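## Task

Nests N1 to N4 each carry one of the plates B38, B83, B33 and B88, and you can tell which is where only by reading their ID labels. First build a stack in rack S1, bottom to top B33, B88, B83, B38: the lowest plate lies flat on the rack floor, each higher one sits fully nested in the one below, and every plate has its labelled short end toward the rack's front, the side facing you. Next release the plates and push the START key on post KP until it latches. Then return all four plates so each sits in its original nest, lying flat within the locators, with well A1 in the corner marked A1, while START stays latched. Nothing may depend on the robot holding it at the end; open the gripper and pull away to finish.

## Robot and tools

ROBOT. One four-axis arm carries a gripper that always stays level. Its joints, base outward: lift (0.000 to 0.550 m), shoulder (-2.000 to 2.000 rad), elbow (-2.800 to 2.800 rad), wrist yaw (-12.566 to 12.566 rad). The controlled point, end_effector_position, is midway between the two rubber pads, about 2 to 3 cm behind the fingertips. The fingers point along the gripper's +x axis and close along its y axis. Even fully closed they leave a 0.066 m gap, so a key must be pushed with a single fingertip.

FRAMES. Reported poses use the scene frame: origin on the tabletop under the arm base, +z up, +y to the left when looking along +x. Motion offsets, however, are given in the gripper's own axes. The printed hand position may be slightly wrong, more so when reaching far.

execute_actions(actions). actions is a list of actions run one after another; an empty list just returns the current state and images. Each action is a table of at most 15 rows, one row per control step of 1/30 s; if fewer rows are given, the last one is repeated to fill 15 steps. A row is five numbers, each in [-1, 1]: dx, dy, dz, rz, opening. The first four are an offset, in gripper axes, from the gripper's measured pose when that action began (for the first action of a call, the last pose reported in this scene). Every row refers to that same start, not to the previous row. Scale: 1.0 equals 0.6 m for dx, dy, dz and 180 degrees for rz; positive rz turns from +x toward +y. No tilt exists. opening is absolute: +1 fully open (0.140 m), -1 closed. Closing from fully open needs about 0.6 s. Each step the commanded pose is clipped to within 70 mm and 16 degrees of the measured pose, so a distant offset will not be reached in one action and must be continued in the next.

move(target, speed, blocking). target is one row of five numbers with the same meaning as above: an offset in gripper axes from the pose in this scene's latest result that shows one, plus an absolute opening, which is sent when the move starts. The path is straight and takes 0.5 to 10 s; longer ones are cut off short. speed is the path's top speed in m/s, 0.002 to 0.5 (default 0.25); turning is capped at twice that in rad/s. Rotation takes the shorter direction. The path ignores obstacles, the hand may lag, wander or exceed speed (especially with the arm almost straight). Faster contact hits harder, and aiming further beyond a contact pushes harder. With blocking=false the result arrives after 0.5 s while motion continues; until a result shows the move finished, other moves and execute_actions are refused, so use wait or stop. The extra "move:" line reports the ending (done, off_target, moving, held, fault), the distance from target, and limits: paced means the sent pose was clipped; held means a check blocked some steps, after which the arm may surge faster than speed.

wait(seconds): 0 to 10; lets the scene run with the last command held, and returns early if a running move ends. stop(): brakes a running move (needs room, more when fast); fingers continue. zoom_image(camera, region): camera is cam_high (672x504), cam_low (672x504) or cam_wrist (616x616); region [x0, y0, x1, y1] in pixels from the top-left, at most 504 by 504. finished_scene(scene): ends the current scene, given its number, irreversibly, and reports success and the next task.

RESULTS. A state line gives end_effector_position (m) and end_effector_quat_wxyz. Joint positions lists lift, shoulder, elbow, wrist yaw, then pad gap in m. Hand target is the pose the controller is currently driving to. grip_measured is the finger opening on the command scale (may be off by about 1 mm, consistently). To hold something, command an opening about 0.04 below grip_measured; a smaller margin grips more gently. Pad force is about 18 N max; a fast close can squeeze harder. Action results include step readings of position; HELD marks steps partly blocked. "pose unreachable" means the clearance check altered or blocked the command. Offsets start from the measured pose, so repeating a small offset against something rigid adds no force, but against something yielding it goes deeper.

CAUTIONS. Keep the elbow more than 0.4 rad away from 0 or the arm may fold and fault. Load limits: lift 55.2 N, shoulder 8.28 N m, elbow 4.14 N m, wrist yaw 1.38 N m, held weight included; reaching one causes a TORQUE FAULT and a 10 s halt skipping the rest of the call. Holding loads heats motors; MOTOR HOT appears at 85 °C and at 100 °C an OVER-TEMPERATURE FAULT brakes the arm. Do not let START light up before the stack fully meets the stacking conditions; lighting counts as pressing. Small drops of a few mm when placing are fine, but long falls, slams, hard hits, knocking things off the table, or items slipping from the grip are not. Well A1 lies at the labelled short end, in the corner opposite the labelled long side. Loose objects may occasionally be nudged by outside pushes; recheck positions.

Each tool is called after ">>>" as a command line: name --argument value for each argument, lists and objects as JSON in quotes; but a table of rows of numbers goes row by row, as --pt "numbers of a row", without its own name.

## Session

>>> execute_actions --actions '[]'

Scene clock: 0.00 s.
end_effector_position=(+0.5481, -0.0676, +0.1167) grip_measured=+1.00 end_effector_quat_wxyz=(+0.692, +0.000, +0.000, -0.722)
Joint positions: [ 0.112  0.856  1.667 -4.136  0.14 ]
Hand target: +0.548, -0.068, +0.117; +0.692, +0.000, +0.000, -0.722

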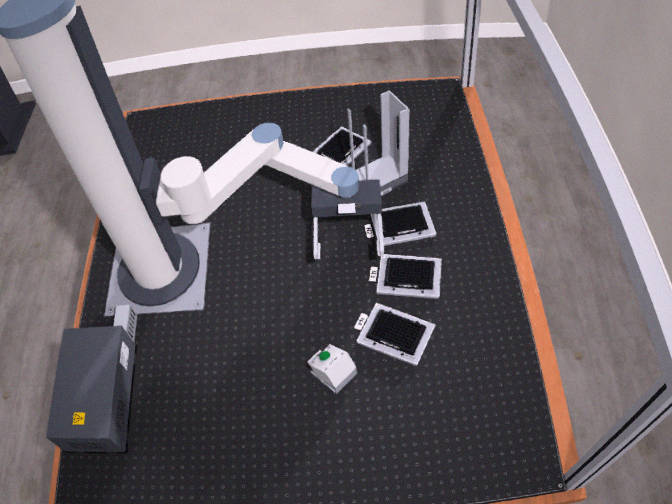

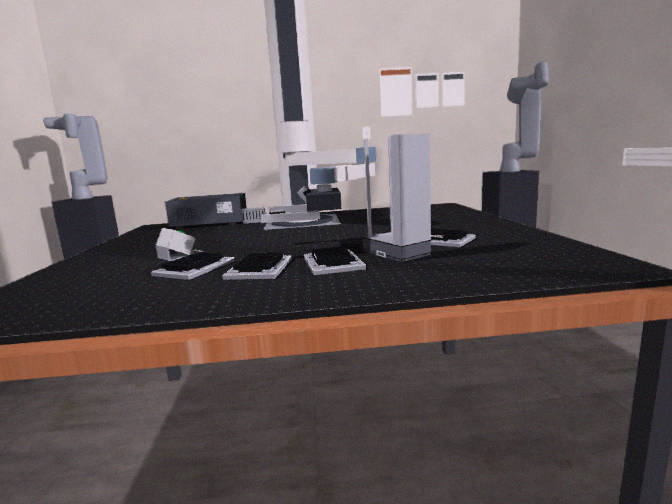

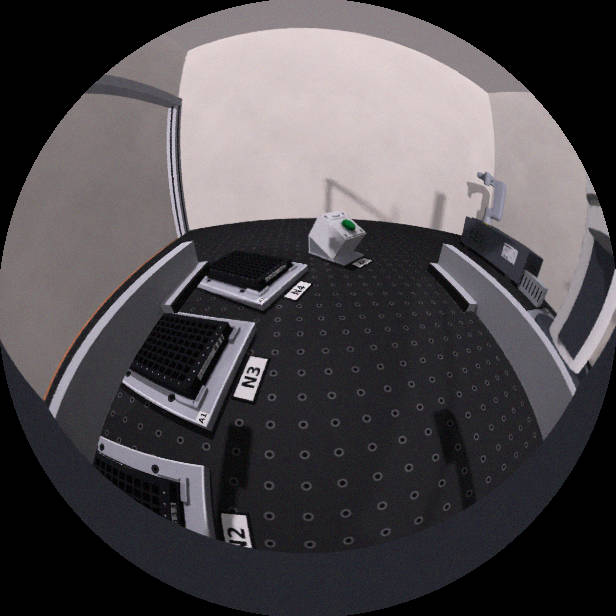

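>>> zoom_image --camera "cam_high" --region '[340,190,460,370]'

>>> zoom_image --camera "cam_wrist" --region '[120,240,320,540]'

Region (340, 190, 460, 370) of cam_high's 672x504 image, scaled by 2.800, with more detail than that image has.

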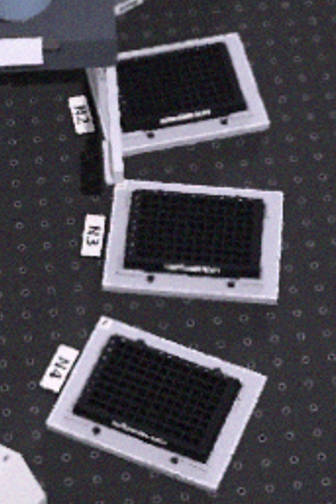

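Region (120, 240, 320, 540) of cam_wrist's 616x616 image, scaled by 1.680, with more detail than that image has.

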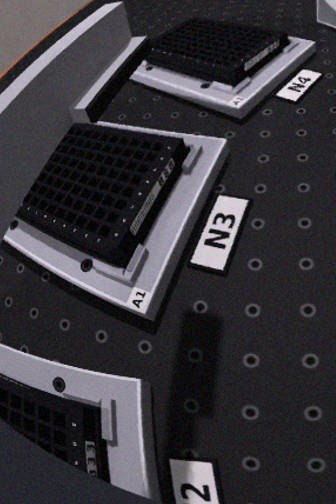

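>>> move --target '[0.016,0.087,-0.06,0.456,0]' --speed 0.4

>>> zoom_image --camera "cam_wrist" --region '[0,220,400,420]'

>>> zoom_image --camera "cam_wrist" --region '[380,220,616,420]'

Scene clock: 10.73 s.
end_effector_position=(+0.5997, -0.0796, +0.0807) grip_measured=+0.00 end_effector_quat_wxyz=(+0.996, +0.000, +0.000, -0.091)
Joint positions: [ 0.076  0.678  1.184 -2.044  0.103]
Hand target: +0.600, -0.079, +0.081; +0.996, +0.000, +0.000, -0.090
Off the commanded pose: 0.000 m, 0 deg.
move: done

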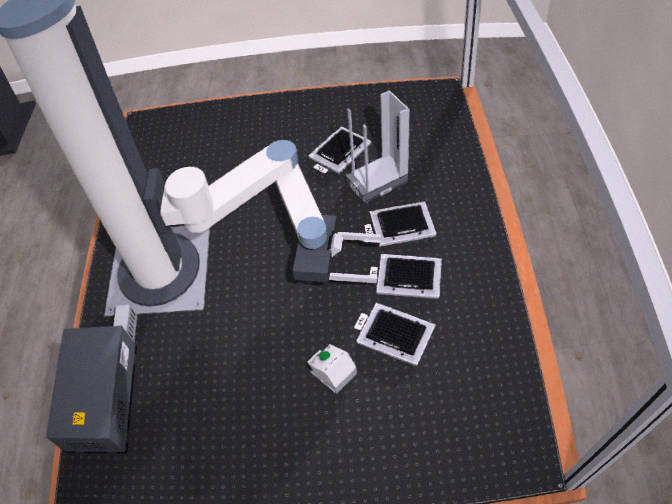

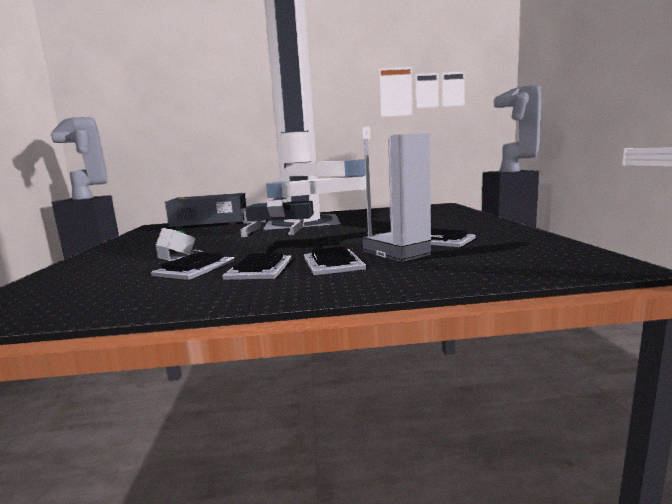

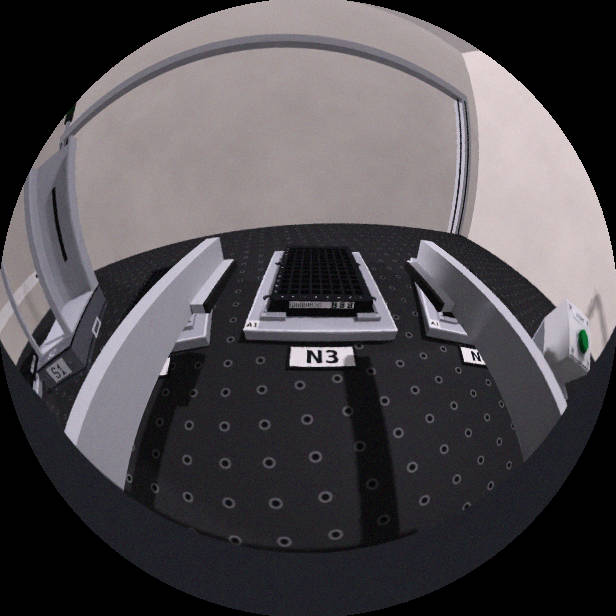

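Region (0, 220, 400, 420) of cam_wrist's 616x616 image, scaled by 1.260, with more detail than that image has.

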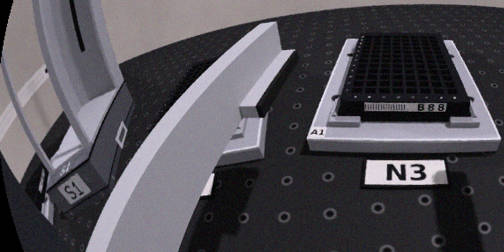

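Region (380, 220, 616, 420) of cam_wrist's 616x616 image, scaled by 2.136, with more detail than that image has; it fills the top 427 rows of this view, and the rest is white.

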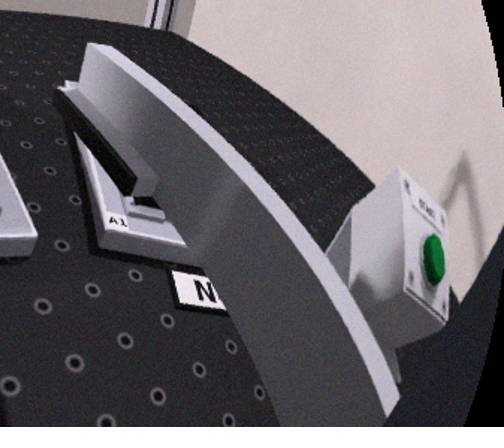

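>>> move --target '[0.03,0,0,0,-1]'

>>> zoom_image --camera "cam_wrist" --region '[60,240,240,400]'

>>> zoom_image --camera "cam_wrist" --region '[400,240,580,400]'

Scene clock: 15.13 s.
end_effector_position=(+0.6174, -0.0827, +0.0807) grip_measured=-0.99 end_effector_quat_wxyz=(+0.996, +0.000, +0.000, -0.090)
Joint positions: [ 0.076  0.645  1.27  -2.096  0.066]
Hand target: +0.617, -0.083, +0.081; +0.996, +0.000, +0.000, -0.091
Off the commanded pose: 0.000 m, 0 deg.
move: done

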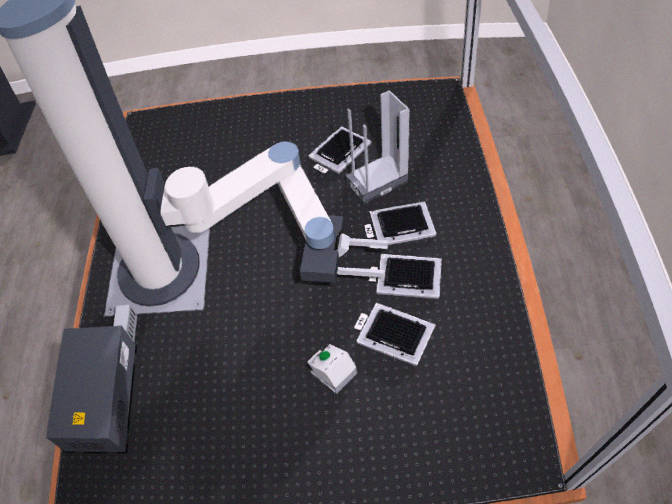

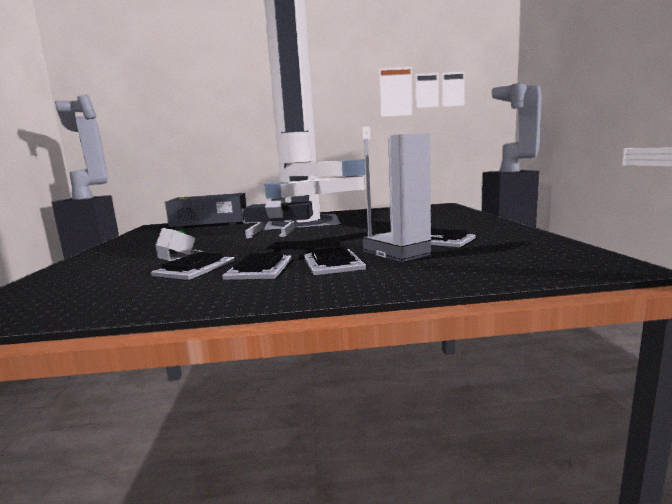

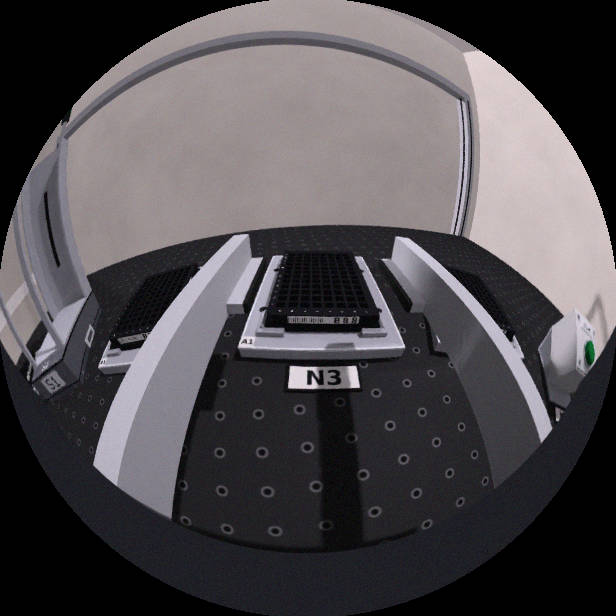

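Region (60, 240, 240, 400) of cam_wrist's 616x616 image, scaled by 2.800, with more detail than that image has.

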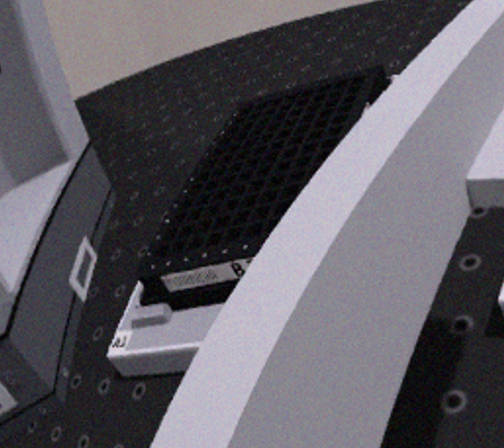

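Region (400, 240, 580, 400) of cam_wrist's 616x616 image, scaled by 2.800, with more detail than that image has.

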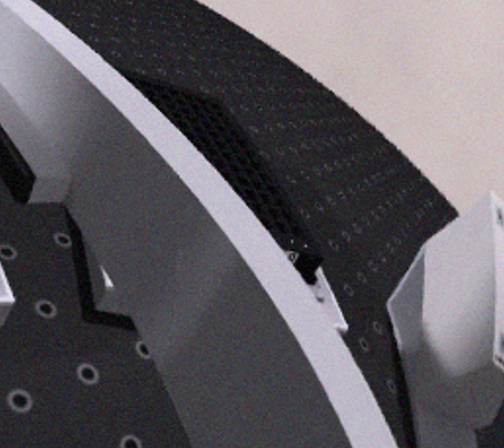

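>>> move --target '[0.073,0.276,-0.04,0.112,0]'

Scene clock: 18.00 s.
end_effector_position=(+0.6904, +0.0724, +0.0567) grip_measured=+0.00 end_effector_quat_wxyz=(+0.996, +0.000, +0.000, +0.086)
Joint positions: [ 0.052  0.809  1.636 -2.274  0.103]
Hand target: +0.690, +0.072, +0.057; +0.996, +0.000, +0.000, +0.085
Off the commanded pose: 0.000 m, 0 deg.
move: done

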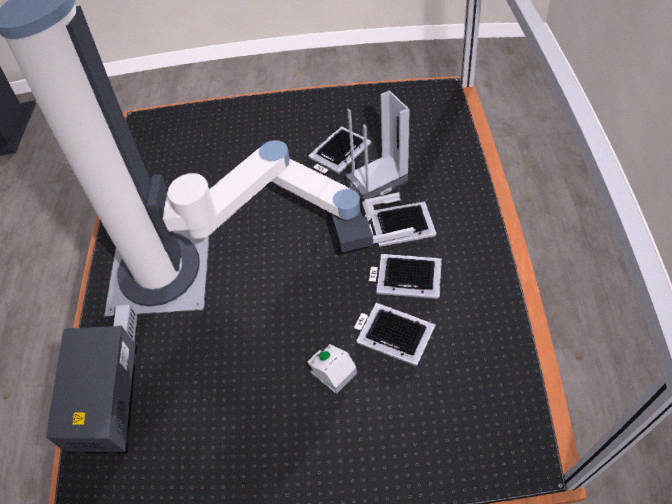

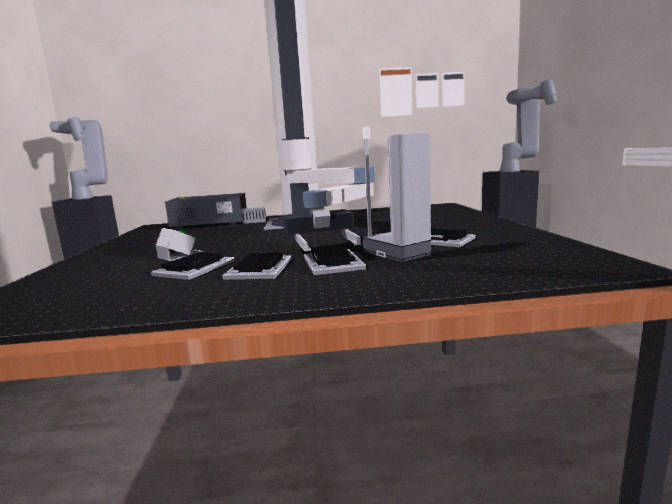

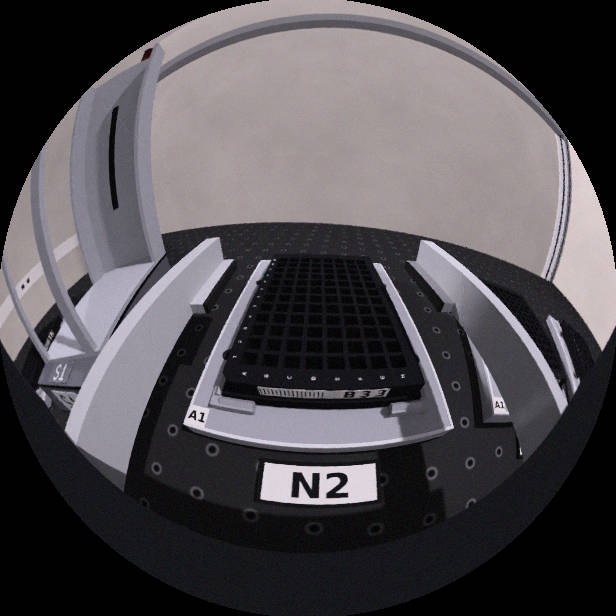

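B33. Advance and lower.

>>> move --target '[0.03,0,-0.036,-0.004,0]' --speed 0.05

Scene clock: 20.83 s.
end_effector_position=(+0.7081, +0.0756, +0.0350) grip_measured=+0.00 end_effector_quat_wxyz=(+0.997, +0.000, +0.000, +0.079)
Joint positions: [ 0.03   0.77   1.741 -2.352  0.103]
Hand target: +0.708, +0.076, +0.035; +0.997, +0.000, +0.000, +0.079
Off the commanded pose: 0.000 m, 0 deg.
move: done

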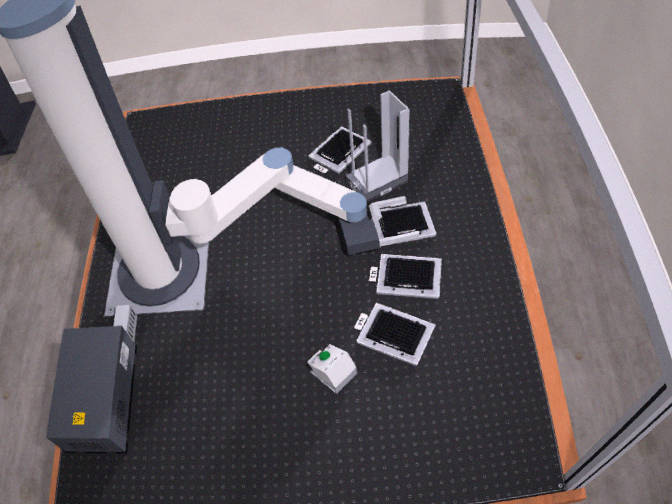

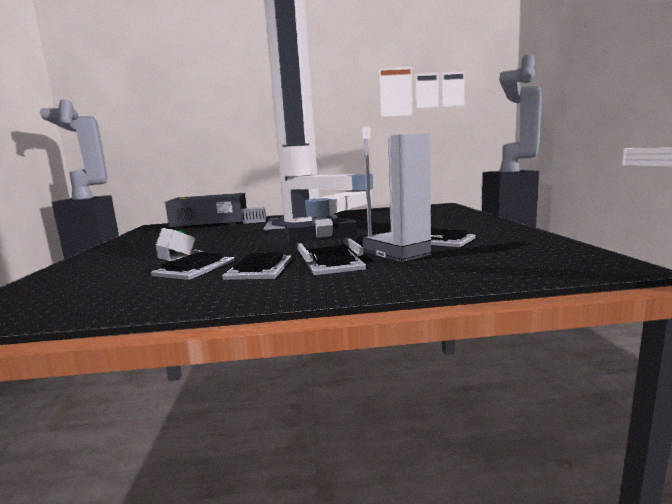

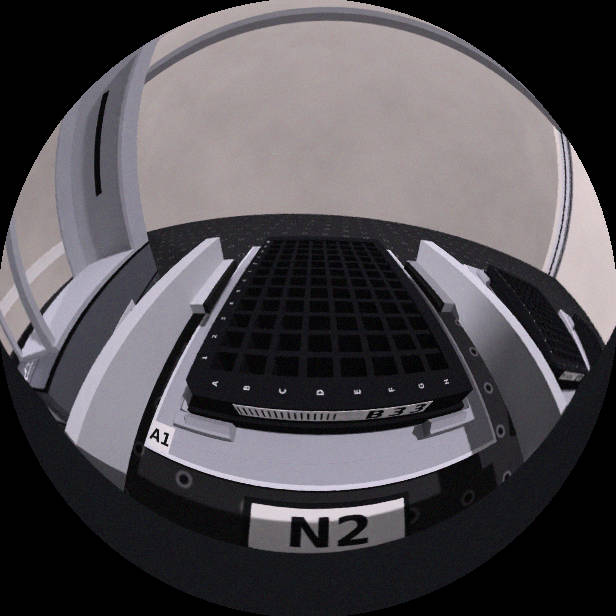

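>>> move --target '[0.002,-0.0017,-0.006,-0.004,-0.2]' --speed 0.02

>>> zoom_image --camera "cam_wrist" --region '[140,210,520,460]'

Scene clock: 24.87 s.
end_effector_position=(+0.7094, +0.0749, +0.0314) grip_measured=-0.20 end_effector_quat_wxyz=(+0.997, +0.000, +0.000, +0.073)
Joint positions: [ 0.026  0.769  1.748 -2.37   0.096]
Hand target: +0.709, +0.075, +0.031; +0.997, +0.000, +0.000, +0.073
Off the commanded pose: 0.000 m, 0 deg.
move: done

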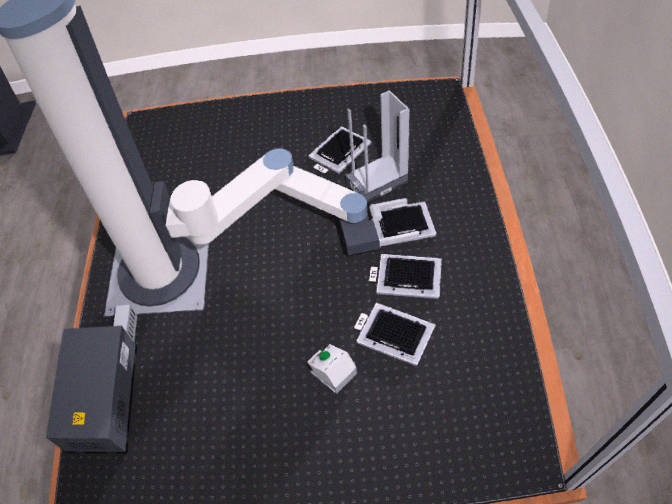

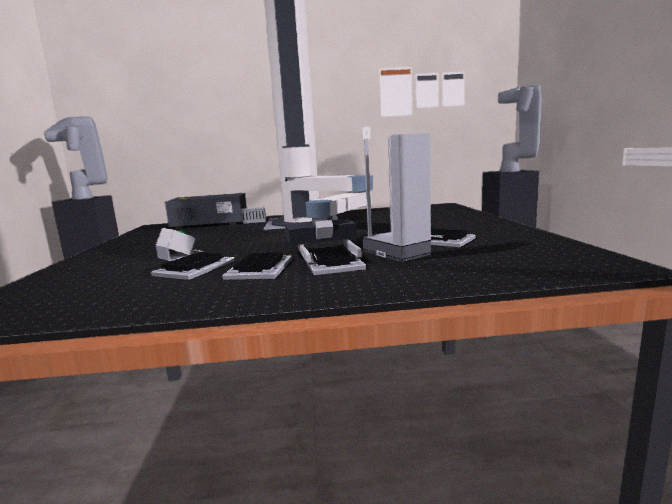

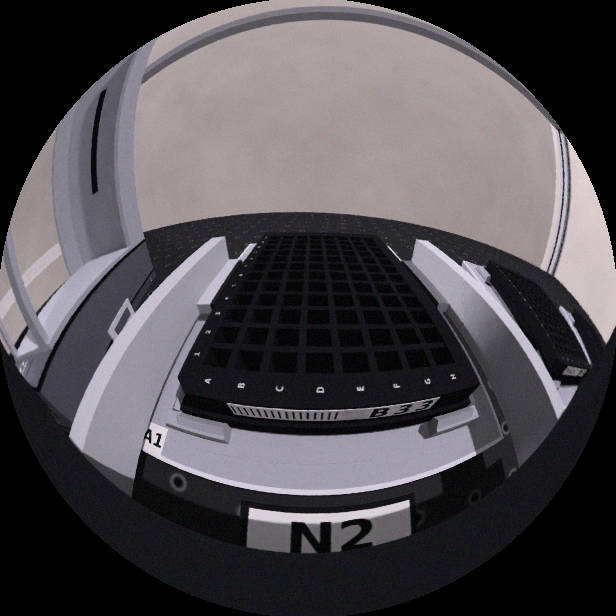

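Region (140, 210, 520, 460) of cam_wrist's 616x616 image, scaled by 1.326, with more detail than that image has; it fills the top 332 rows of this view, and the rest is white.

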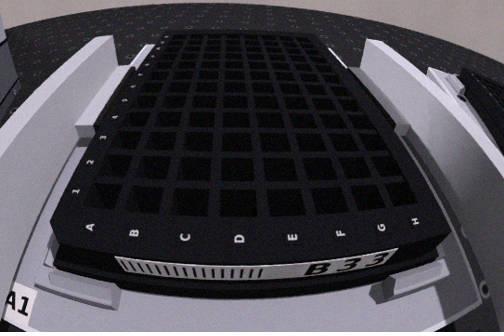

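>>> execute_actions --actions '[[[0,0,0,0,-0.4]],[[0,0,0,0,-0.51]]]'

>>> move --target '[0,0,0.5047,0,-0.51]' --speed 0.3

>>> move --target '[-0.056,0.2945,0,0.112,-0.51]' --speed 0.2

Scene clock: 31.17 s.
end_effector_position=(+0.7094, +0.0754, +0.0314) grip_measured=-0.48 end_effector_quat_wxyz=(+0.997, +0.000, +0.000, +0.074)
Joint positions: [ 0.026  0.769  1.748 -2.369  0.085]
Hand target: +0.709, +0.075, +0.031; +0.997, +0.000, +0.000, +0.073
Off the commanded pose: 0.000 m, 0 deg.
Step readings (end_effector_position; steps 1 to 15: 1st action; 16 to 30: 2nd action):
0: (+0.7094, +0.0749, +0.0314)
1: (+0.7094, +0.0749, +0.0314)
2: (+0.7094, +0.0749, +0.0314)
4: (+0.7094, +0.0749, +0.0314)
8: (+0.7094, +0.0749, +0.0314)
15: (+0.7094, +0.0749, +0.0314)
16: (+0.7094, +0.0749, +0.0314)
17: (+0.7094, +0.0754, +0.0314)
19: (+0.7094, +0.0754, +0.0314)
23: (+0.7094, +0.0754, +0.0314)
30: end_effector_position above

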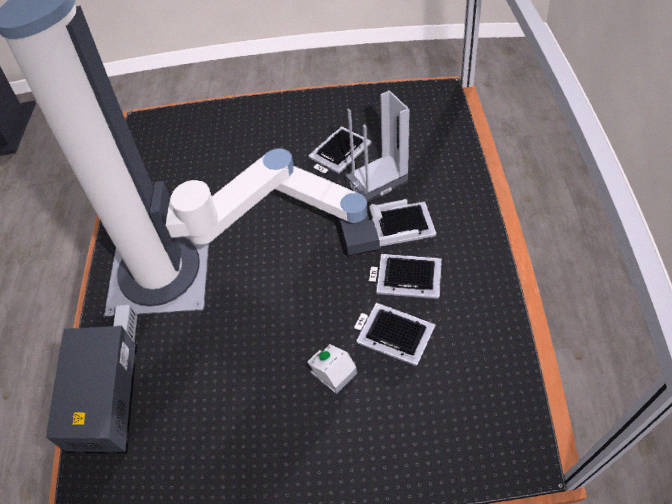

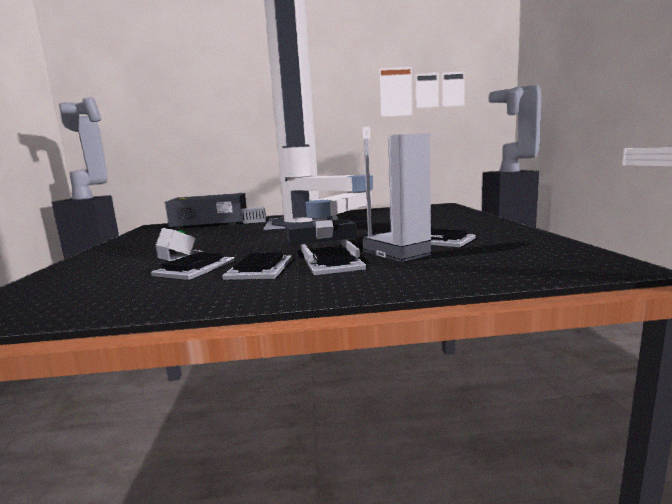

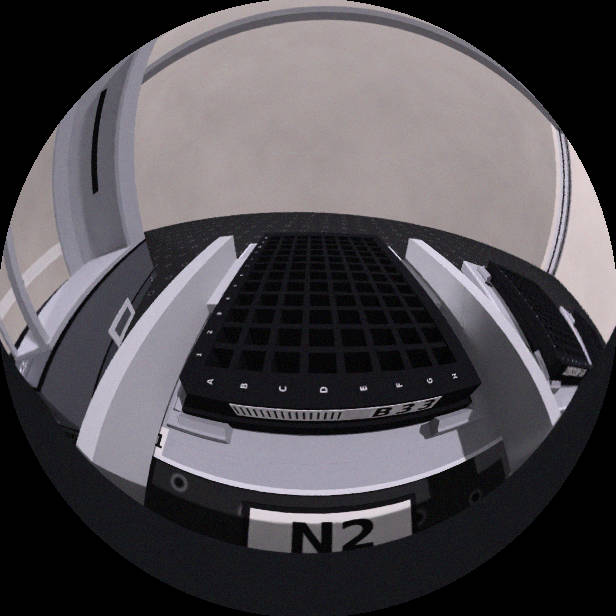

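Scene clock: 32.63 s.
end_effector_position=(+0.7094, +0.0754, +0.3343) grip_measured=-0.48 end_effector_quat_wxyz=(+0.997, +0.000, +0.000, +0.074)
Joint positions: [ 0.329  0.769  1.749 -2.369  0.085]
Hand target: +0.709, +0.075, +0.334; +0.997, +0.000, +0.000, +0.074
Off the commanded pose: 0.000 m, 0 deg.
move: done

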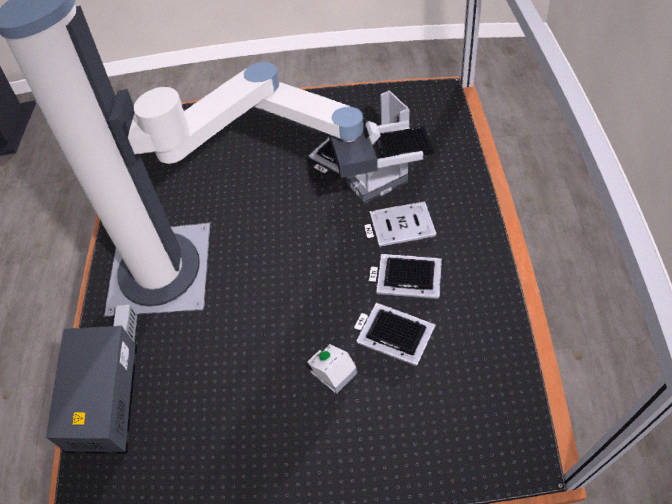

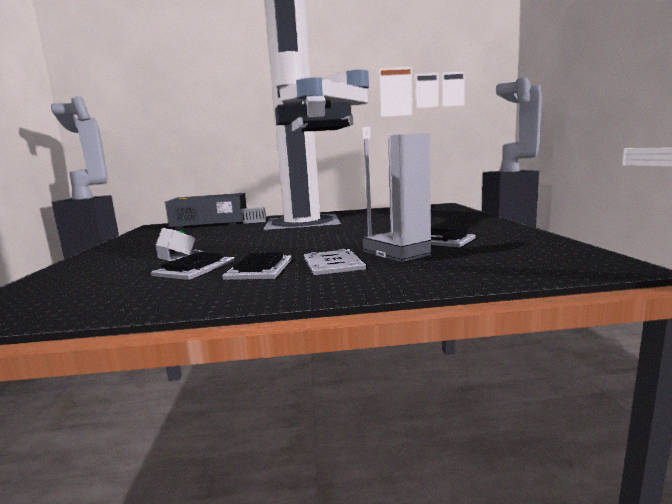

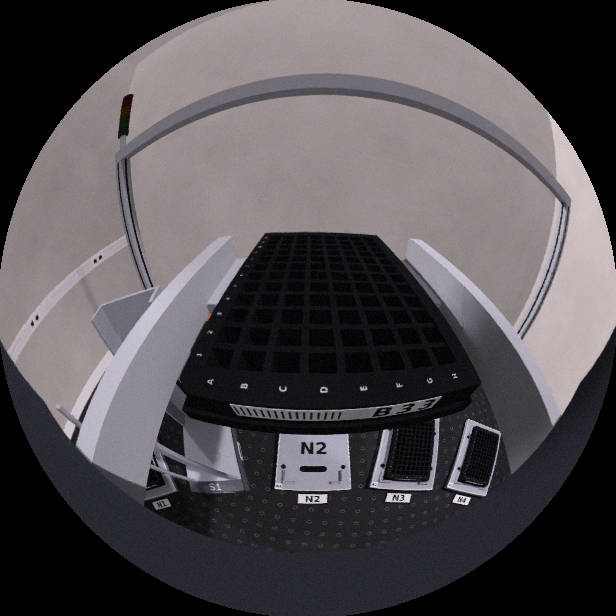

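Scene clock: 33.87 s.
end_effector_position=(+0.6500, +0.2454, +0.3343) grip_measured=-0.48 end_effector_quat_wxyz=(+0.969, +0.000, +0.000, +0.248)
Joint positions: [ 0.329  1.114  1.718 -2.331  0.085]
Hand target: +0.650, +0.245, +0.334; +0.969, +0.000, +0.000, +0.248
Off the commanded pose: 0.000 m, 0 deg.
move: done

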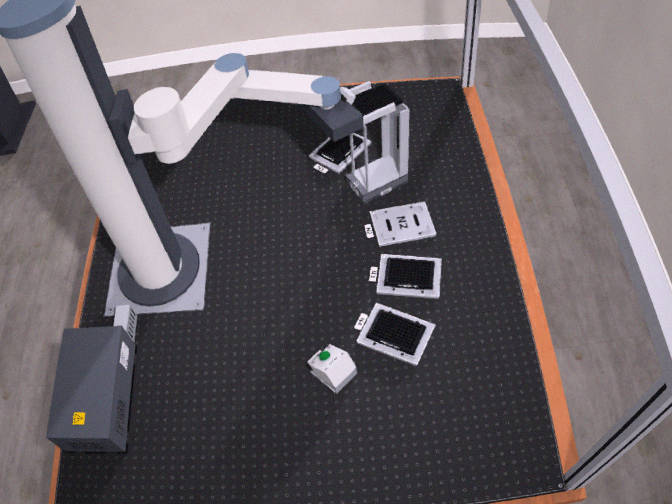

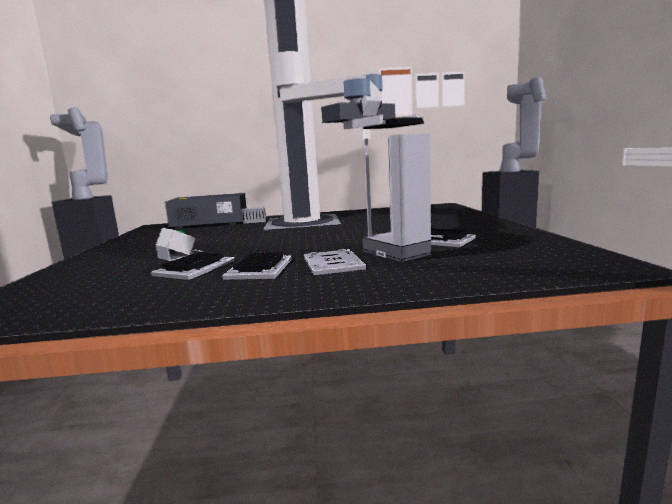

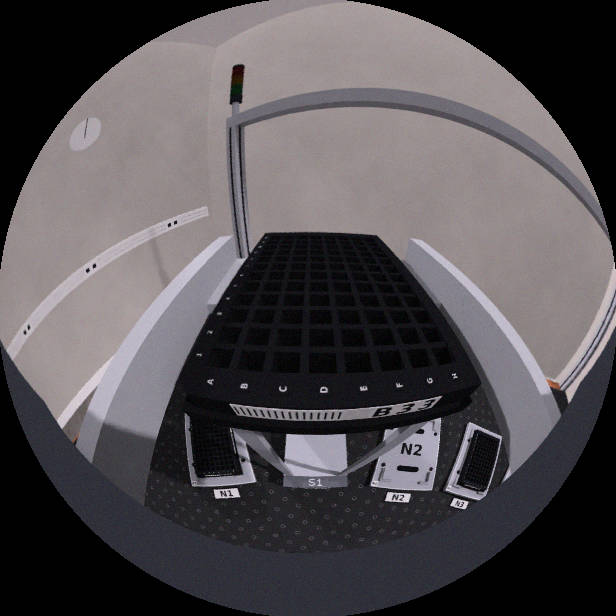

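>>> move --target '[0.017,-0.009,-0.01,0,-0.52]' --speed 0.05

>>> zoom_image --camera "cam_wrist" --region '[160,380,500,520]'

Scene clock: 38.17 s.
end_effector_position=(+0.6615, +0.2456, +0.3282) grip_measured=-0.48 end_effector_quat_wxyz=(+0.969, +0.000, +0.000, +0.248)
Joint positions: [ 0.323  1.074  1.781 -2.354  0.085]
Hand target: +0.662, +0.246, +0.328; +0.969, +0.000, +0.000, +0.248
Off the commanded pose: 0.000 m, 0 deg.
move: done

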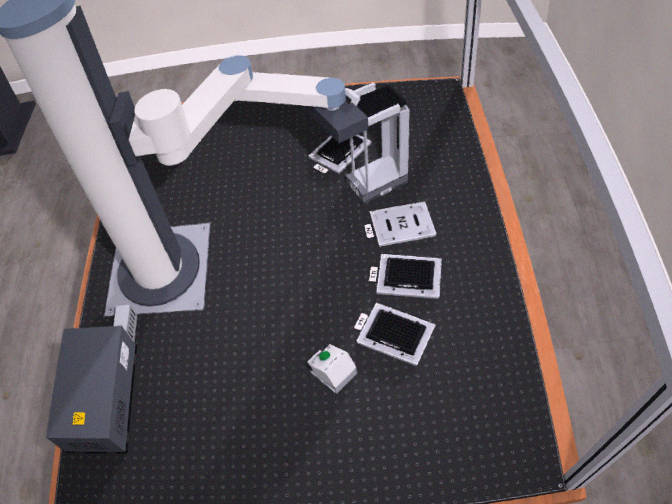

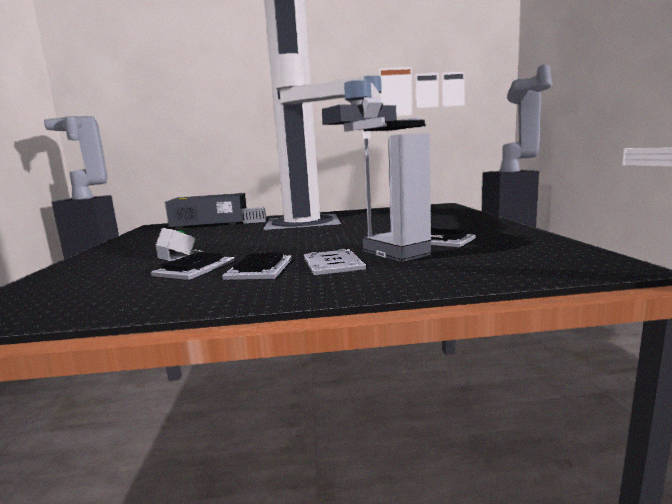

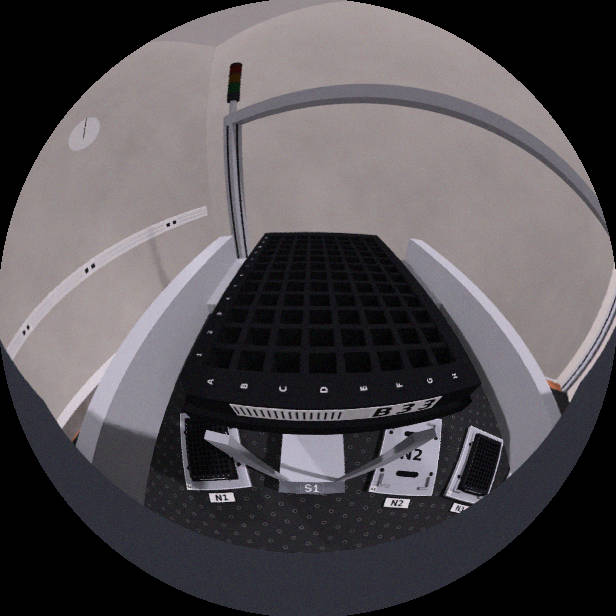

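Region (160, 380, 500, 520) of cam_wrist's 616x616 image, scaled by 1.482, with more detail than that image has; it fills the top 208 rows of this view, and the rest is white.

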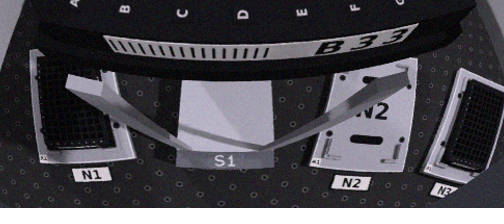

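>>> move --target '[0.003,0,-0.0067,0,-0.52]' --speed 0.03

>>> zoom_image --camera "cam_wrist" --region '[170,390,490,490]'

>>> zoom_image --camera "cam_low" --region '[340,100,450,160]'

>>> zoom_image --camera "cam_high" --region '[330,70,430,140]'

Scene clock: 44.10 s.
end_effector_position=(+0.6630, +0.2465, +0.3242) grip_measured=-0.48 end_effector_quat_wxyz=(+0.969, +0.000, +0.000, +0.248)
Joint positions: [ 0.319  1.069  1.792 -2.36   0.085]
Hand target: +0.663, +0.246, +0.324; +0.969, +0.000, +0.000, +0.248
Off the commanded pose: 0.000 m, 0 deg.
move: done

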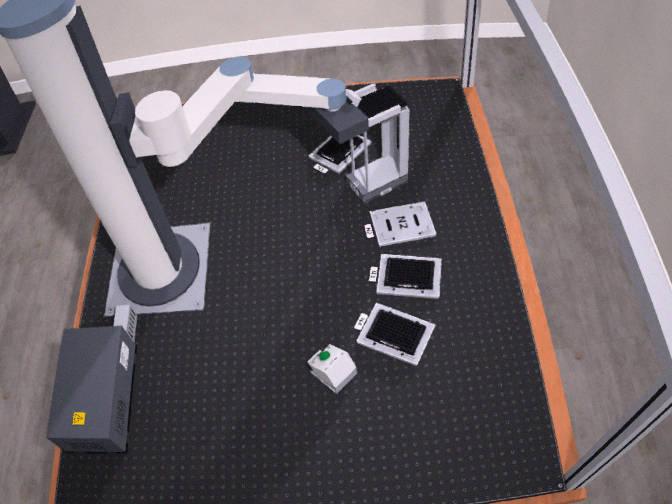

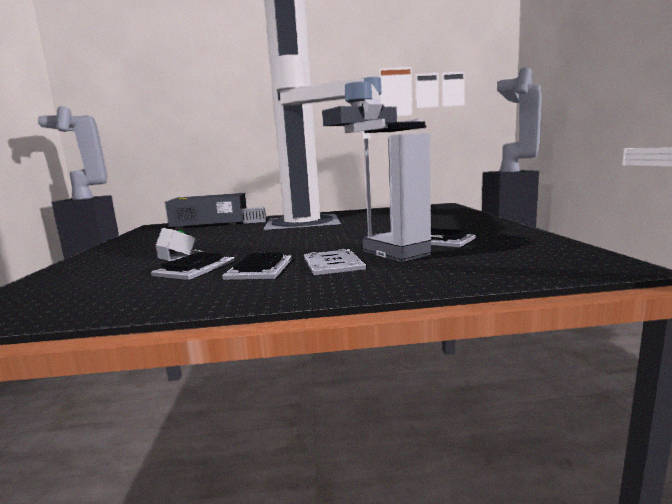

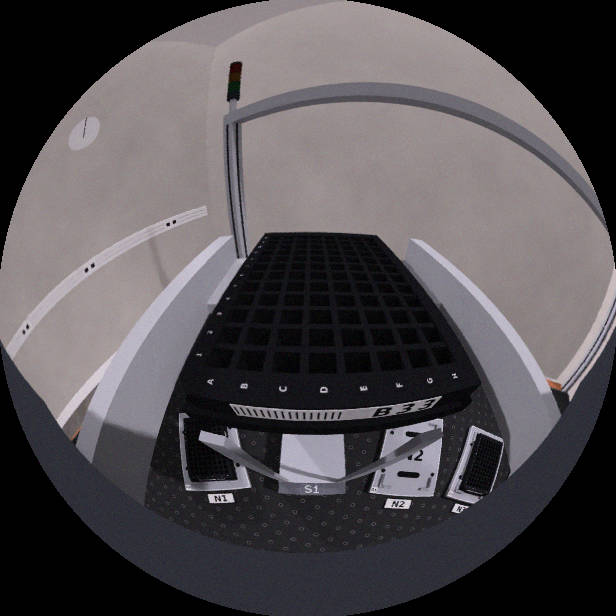

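Region (170, 390, 490, 490) of cam_wrist's 616x616 image, scaled by 1.575, with more detail than that image has; it fills the top 158 rows of this view, and the rest is white.

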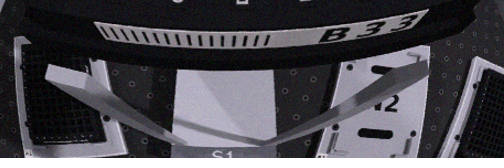

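Region (340, 100, 450, 160) of cam_low's 672x504 image, scaled by 4.582, with more detail than that image has; it fills the top 275 rows of this view, and the rest is white.

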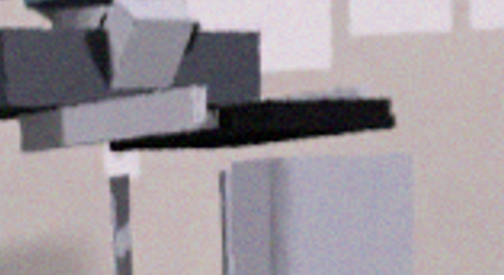

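Region (330, 70, 430, 140) of cam_high's 672x504 image, scaled by 5.040, with more detail than that image has; it fills the top 353 rows of this view, and the rest is white.

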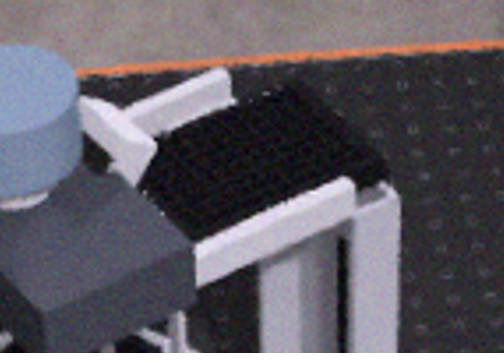

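>>> execute_actions --actions '[[[0.0007,0.0008,-0.014,0.0025,-0.52]],[[0,0,-0.002,0,-0.52]],[[0,0,-0.002,0,-0.52]],[[0,0,-0.002,0,-0.52]],[[0,0,-0.002,0,-0.52]],[[0,0,-0.002,0,-0.52]],[[0,0,-0.002,0,-0.52]]]'

>>> zoom_image --camera "cam_wrist" --region '[140,210,520,460]'

Scene clock: 51.73 s.
end_effector_position=(+0.6630, +0.2474, +0.3083) grip_measured=-0.48 end_effector_quat_wxyz=(+0.968, +0.000, +0.000, +0.253)
Joint positions: [ 0.303  1.067  1.795 -2.351  0.085]
Hand target: +0.663, +0.247, +0.308; +0.968, +0.000, +0.000, +0.253
Off the commanded pose: 0.000 m, 0 deg.
Step readings (end_effector_position; steps 1 to 15: 1st action; 16 to 30: 2nd action; 31 to 45: 3rd action; 46 to 60: 4th action; 61 to 75: 5th action; 76 to 90: 6th action; 91 to 105: 7th action):
0: (+0.6630, +0.2465, +0.3242)
1: (+0.6630, +0.2465, +0.3242)
2: (+0.6630, +0.2466, +0.3232)
4: (+0.6631, +0.2470, +0.3169)
8: (+0.6631, +0.2471, +0.3157)
15: (+0.6631, +0.2471, +0.3157)
16: (+0.6631, +0.2471, +0.3157)
17: (+0.6631, +0.2471, +0.3149)
19: (+0.6631, +0.2471, +0.3145)
23: (+0.6631, +0.2471, +0.3145)
30: (+0.6631, +0.2471, +0.3145)
31: (+0.6631, +0.2471, +0.3145)
32: (+0.6631, +0.2471, +0.3137)
34: (+0.6631, +0.2471, +0.3132)
38: (+0.6631, +0.2471, +0.3132)
45: (+0.6631, +0.2471, +0.3132)
46: (+0.6631, +0.2471, +0.3132)
47: (+0.6631, +0.2471, +0.3124)
49: (+0.6631, +0.2471, +0.3120)
53: (+0.6631, +0.2471, +0.3120)
60: (+0.6631, +0.2471, +0.3120)
61: (+0.6631, +0.2471, +0.3120)
62: (+0.6631, +0.2471, +0.3112)
64: (+0.6631, +0.2471, +0.3108)
68: (+0.6631, +0.2471, +0.3108)
75: (+0.6631, +0.2471, +0.3108)
76: (+0.6631, +0.2471, +0.3108)
77: (+0.6630, +0.2474, +0.3100)
79: (+0.6630, +0.2474, +0.3095)
83: (+0.6630, +0.2474, +0.3095)
90: (+0.6630, +0.2474, +0.3095)
91: (+0.6630, +0.2474, +0.3095)
92: (+0.6630, +0.2474, +0.3087)
94: (+0.6630, +0.2474, +0.3083)
98: (+0.6630, +0.2474, +0.3083)
105: end_effector_position above

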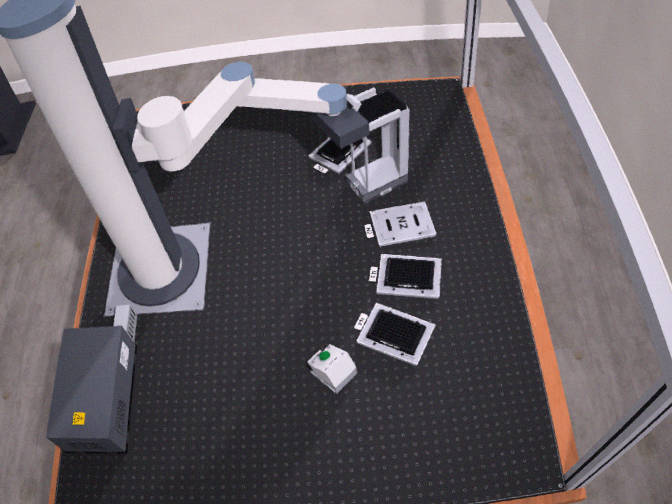

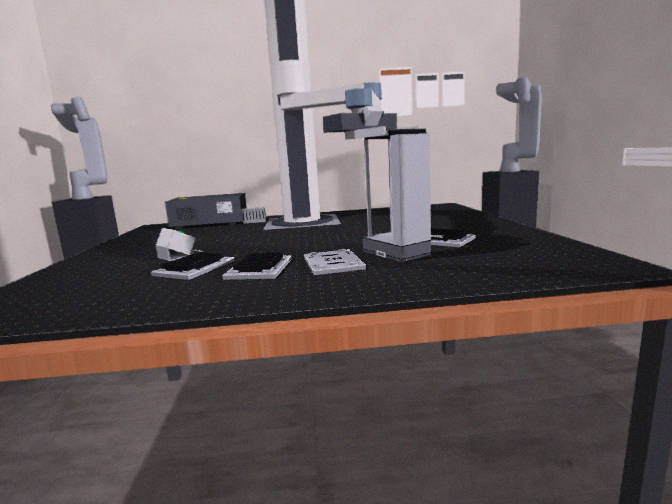

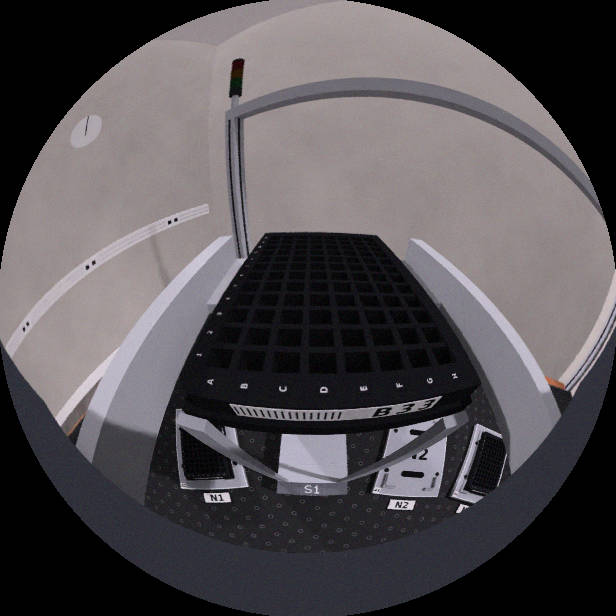

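Region (140, 210, 520, 460) of cam_wrist's 616x616 image, scaled by 1.326, with more detail than that image has; it fills the top 332 rows of this view, and the rest is white.

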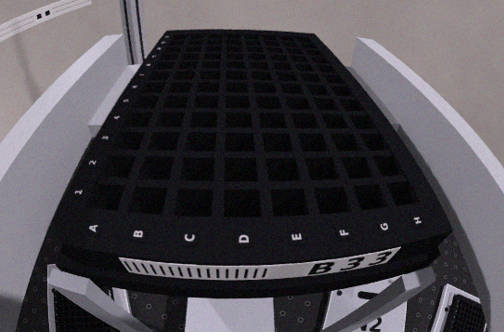

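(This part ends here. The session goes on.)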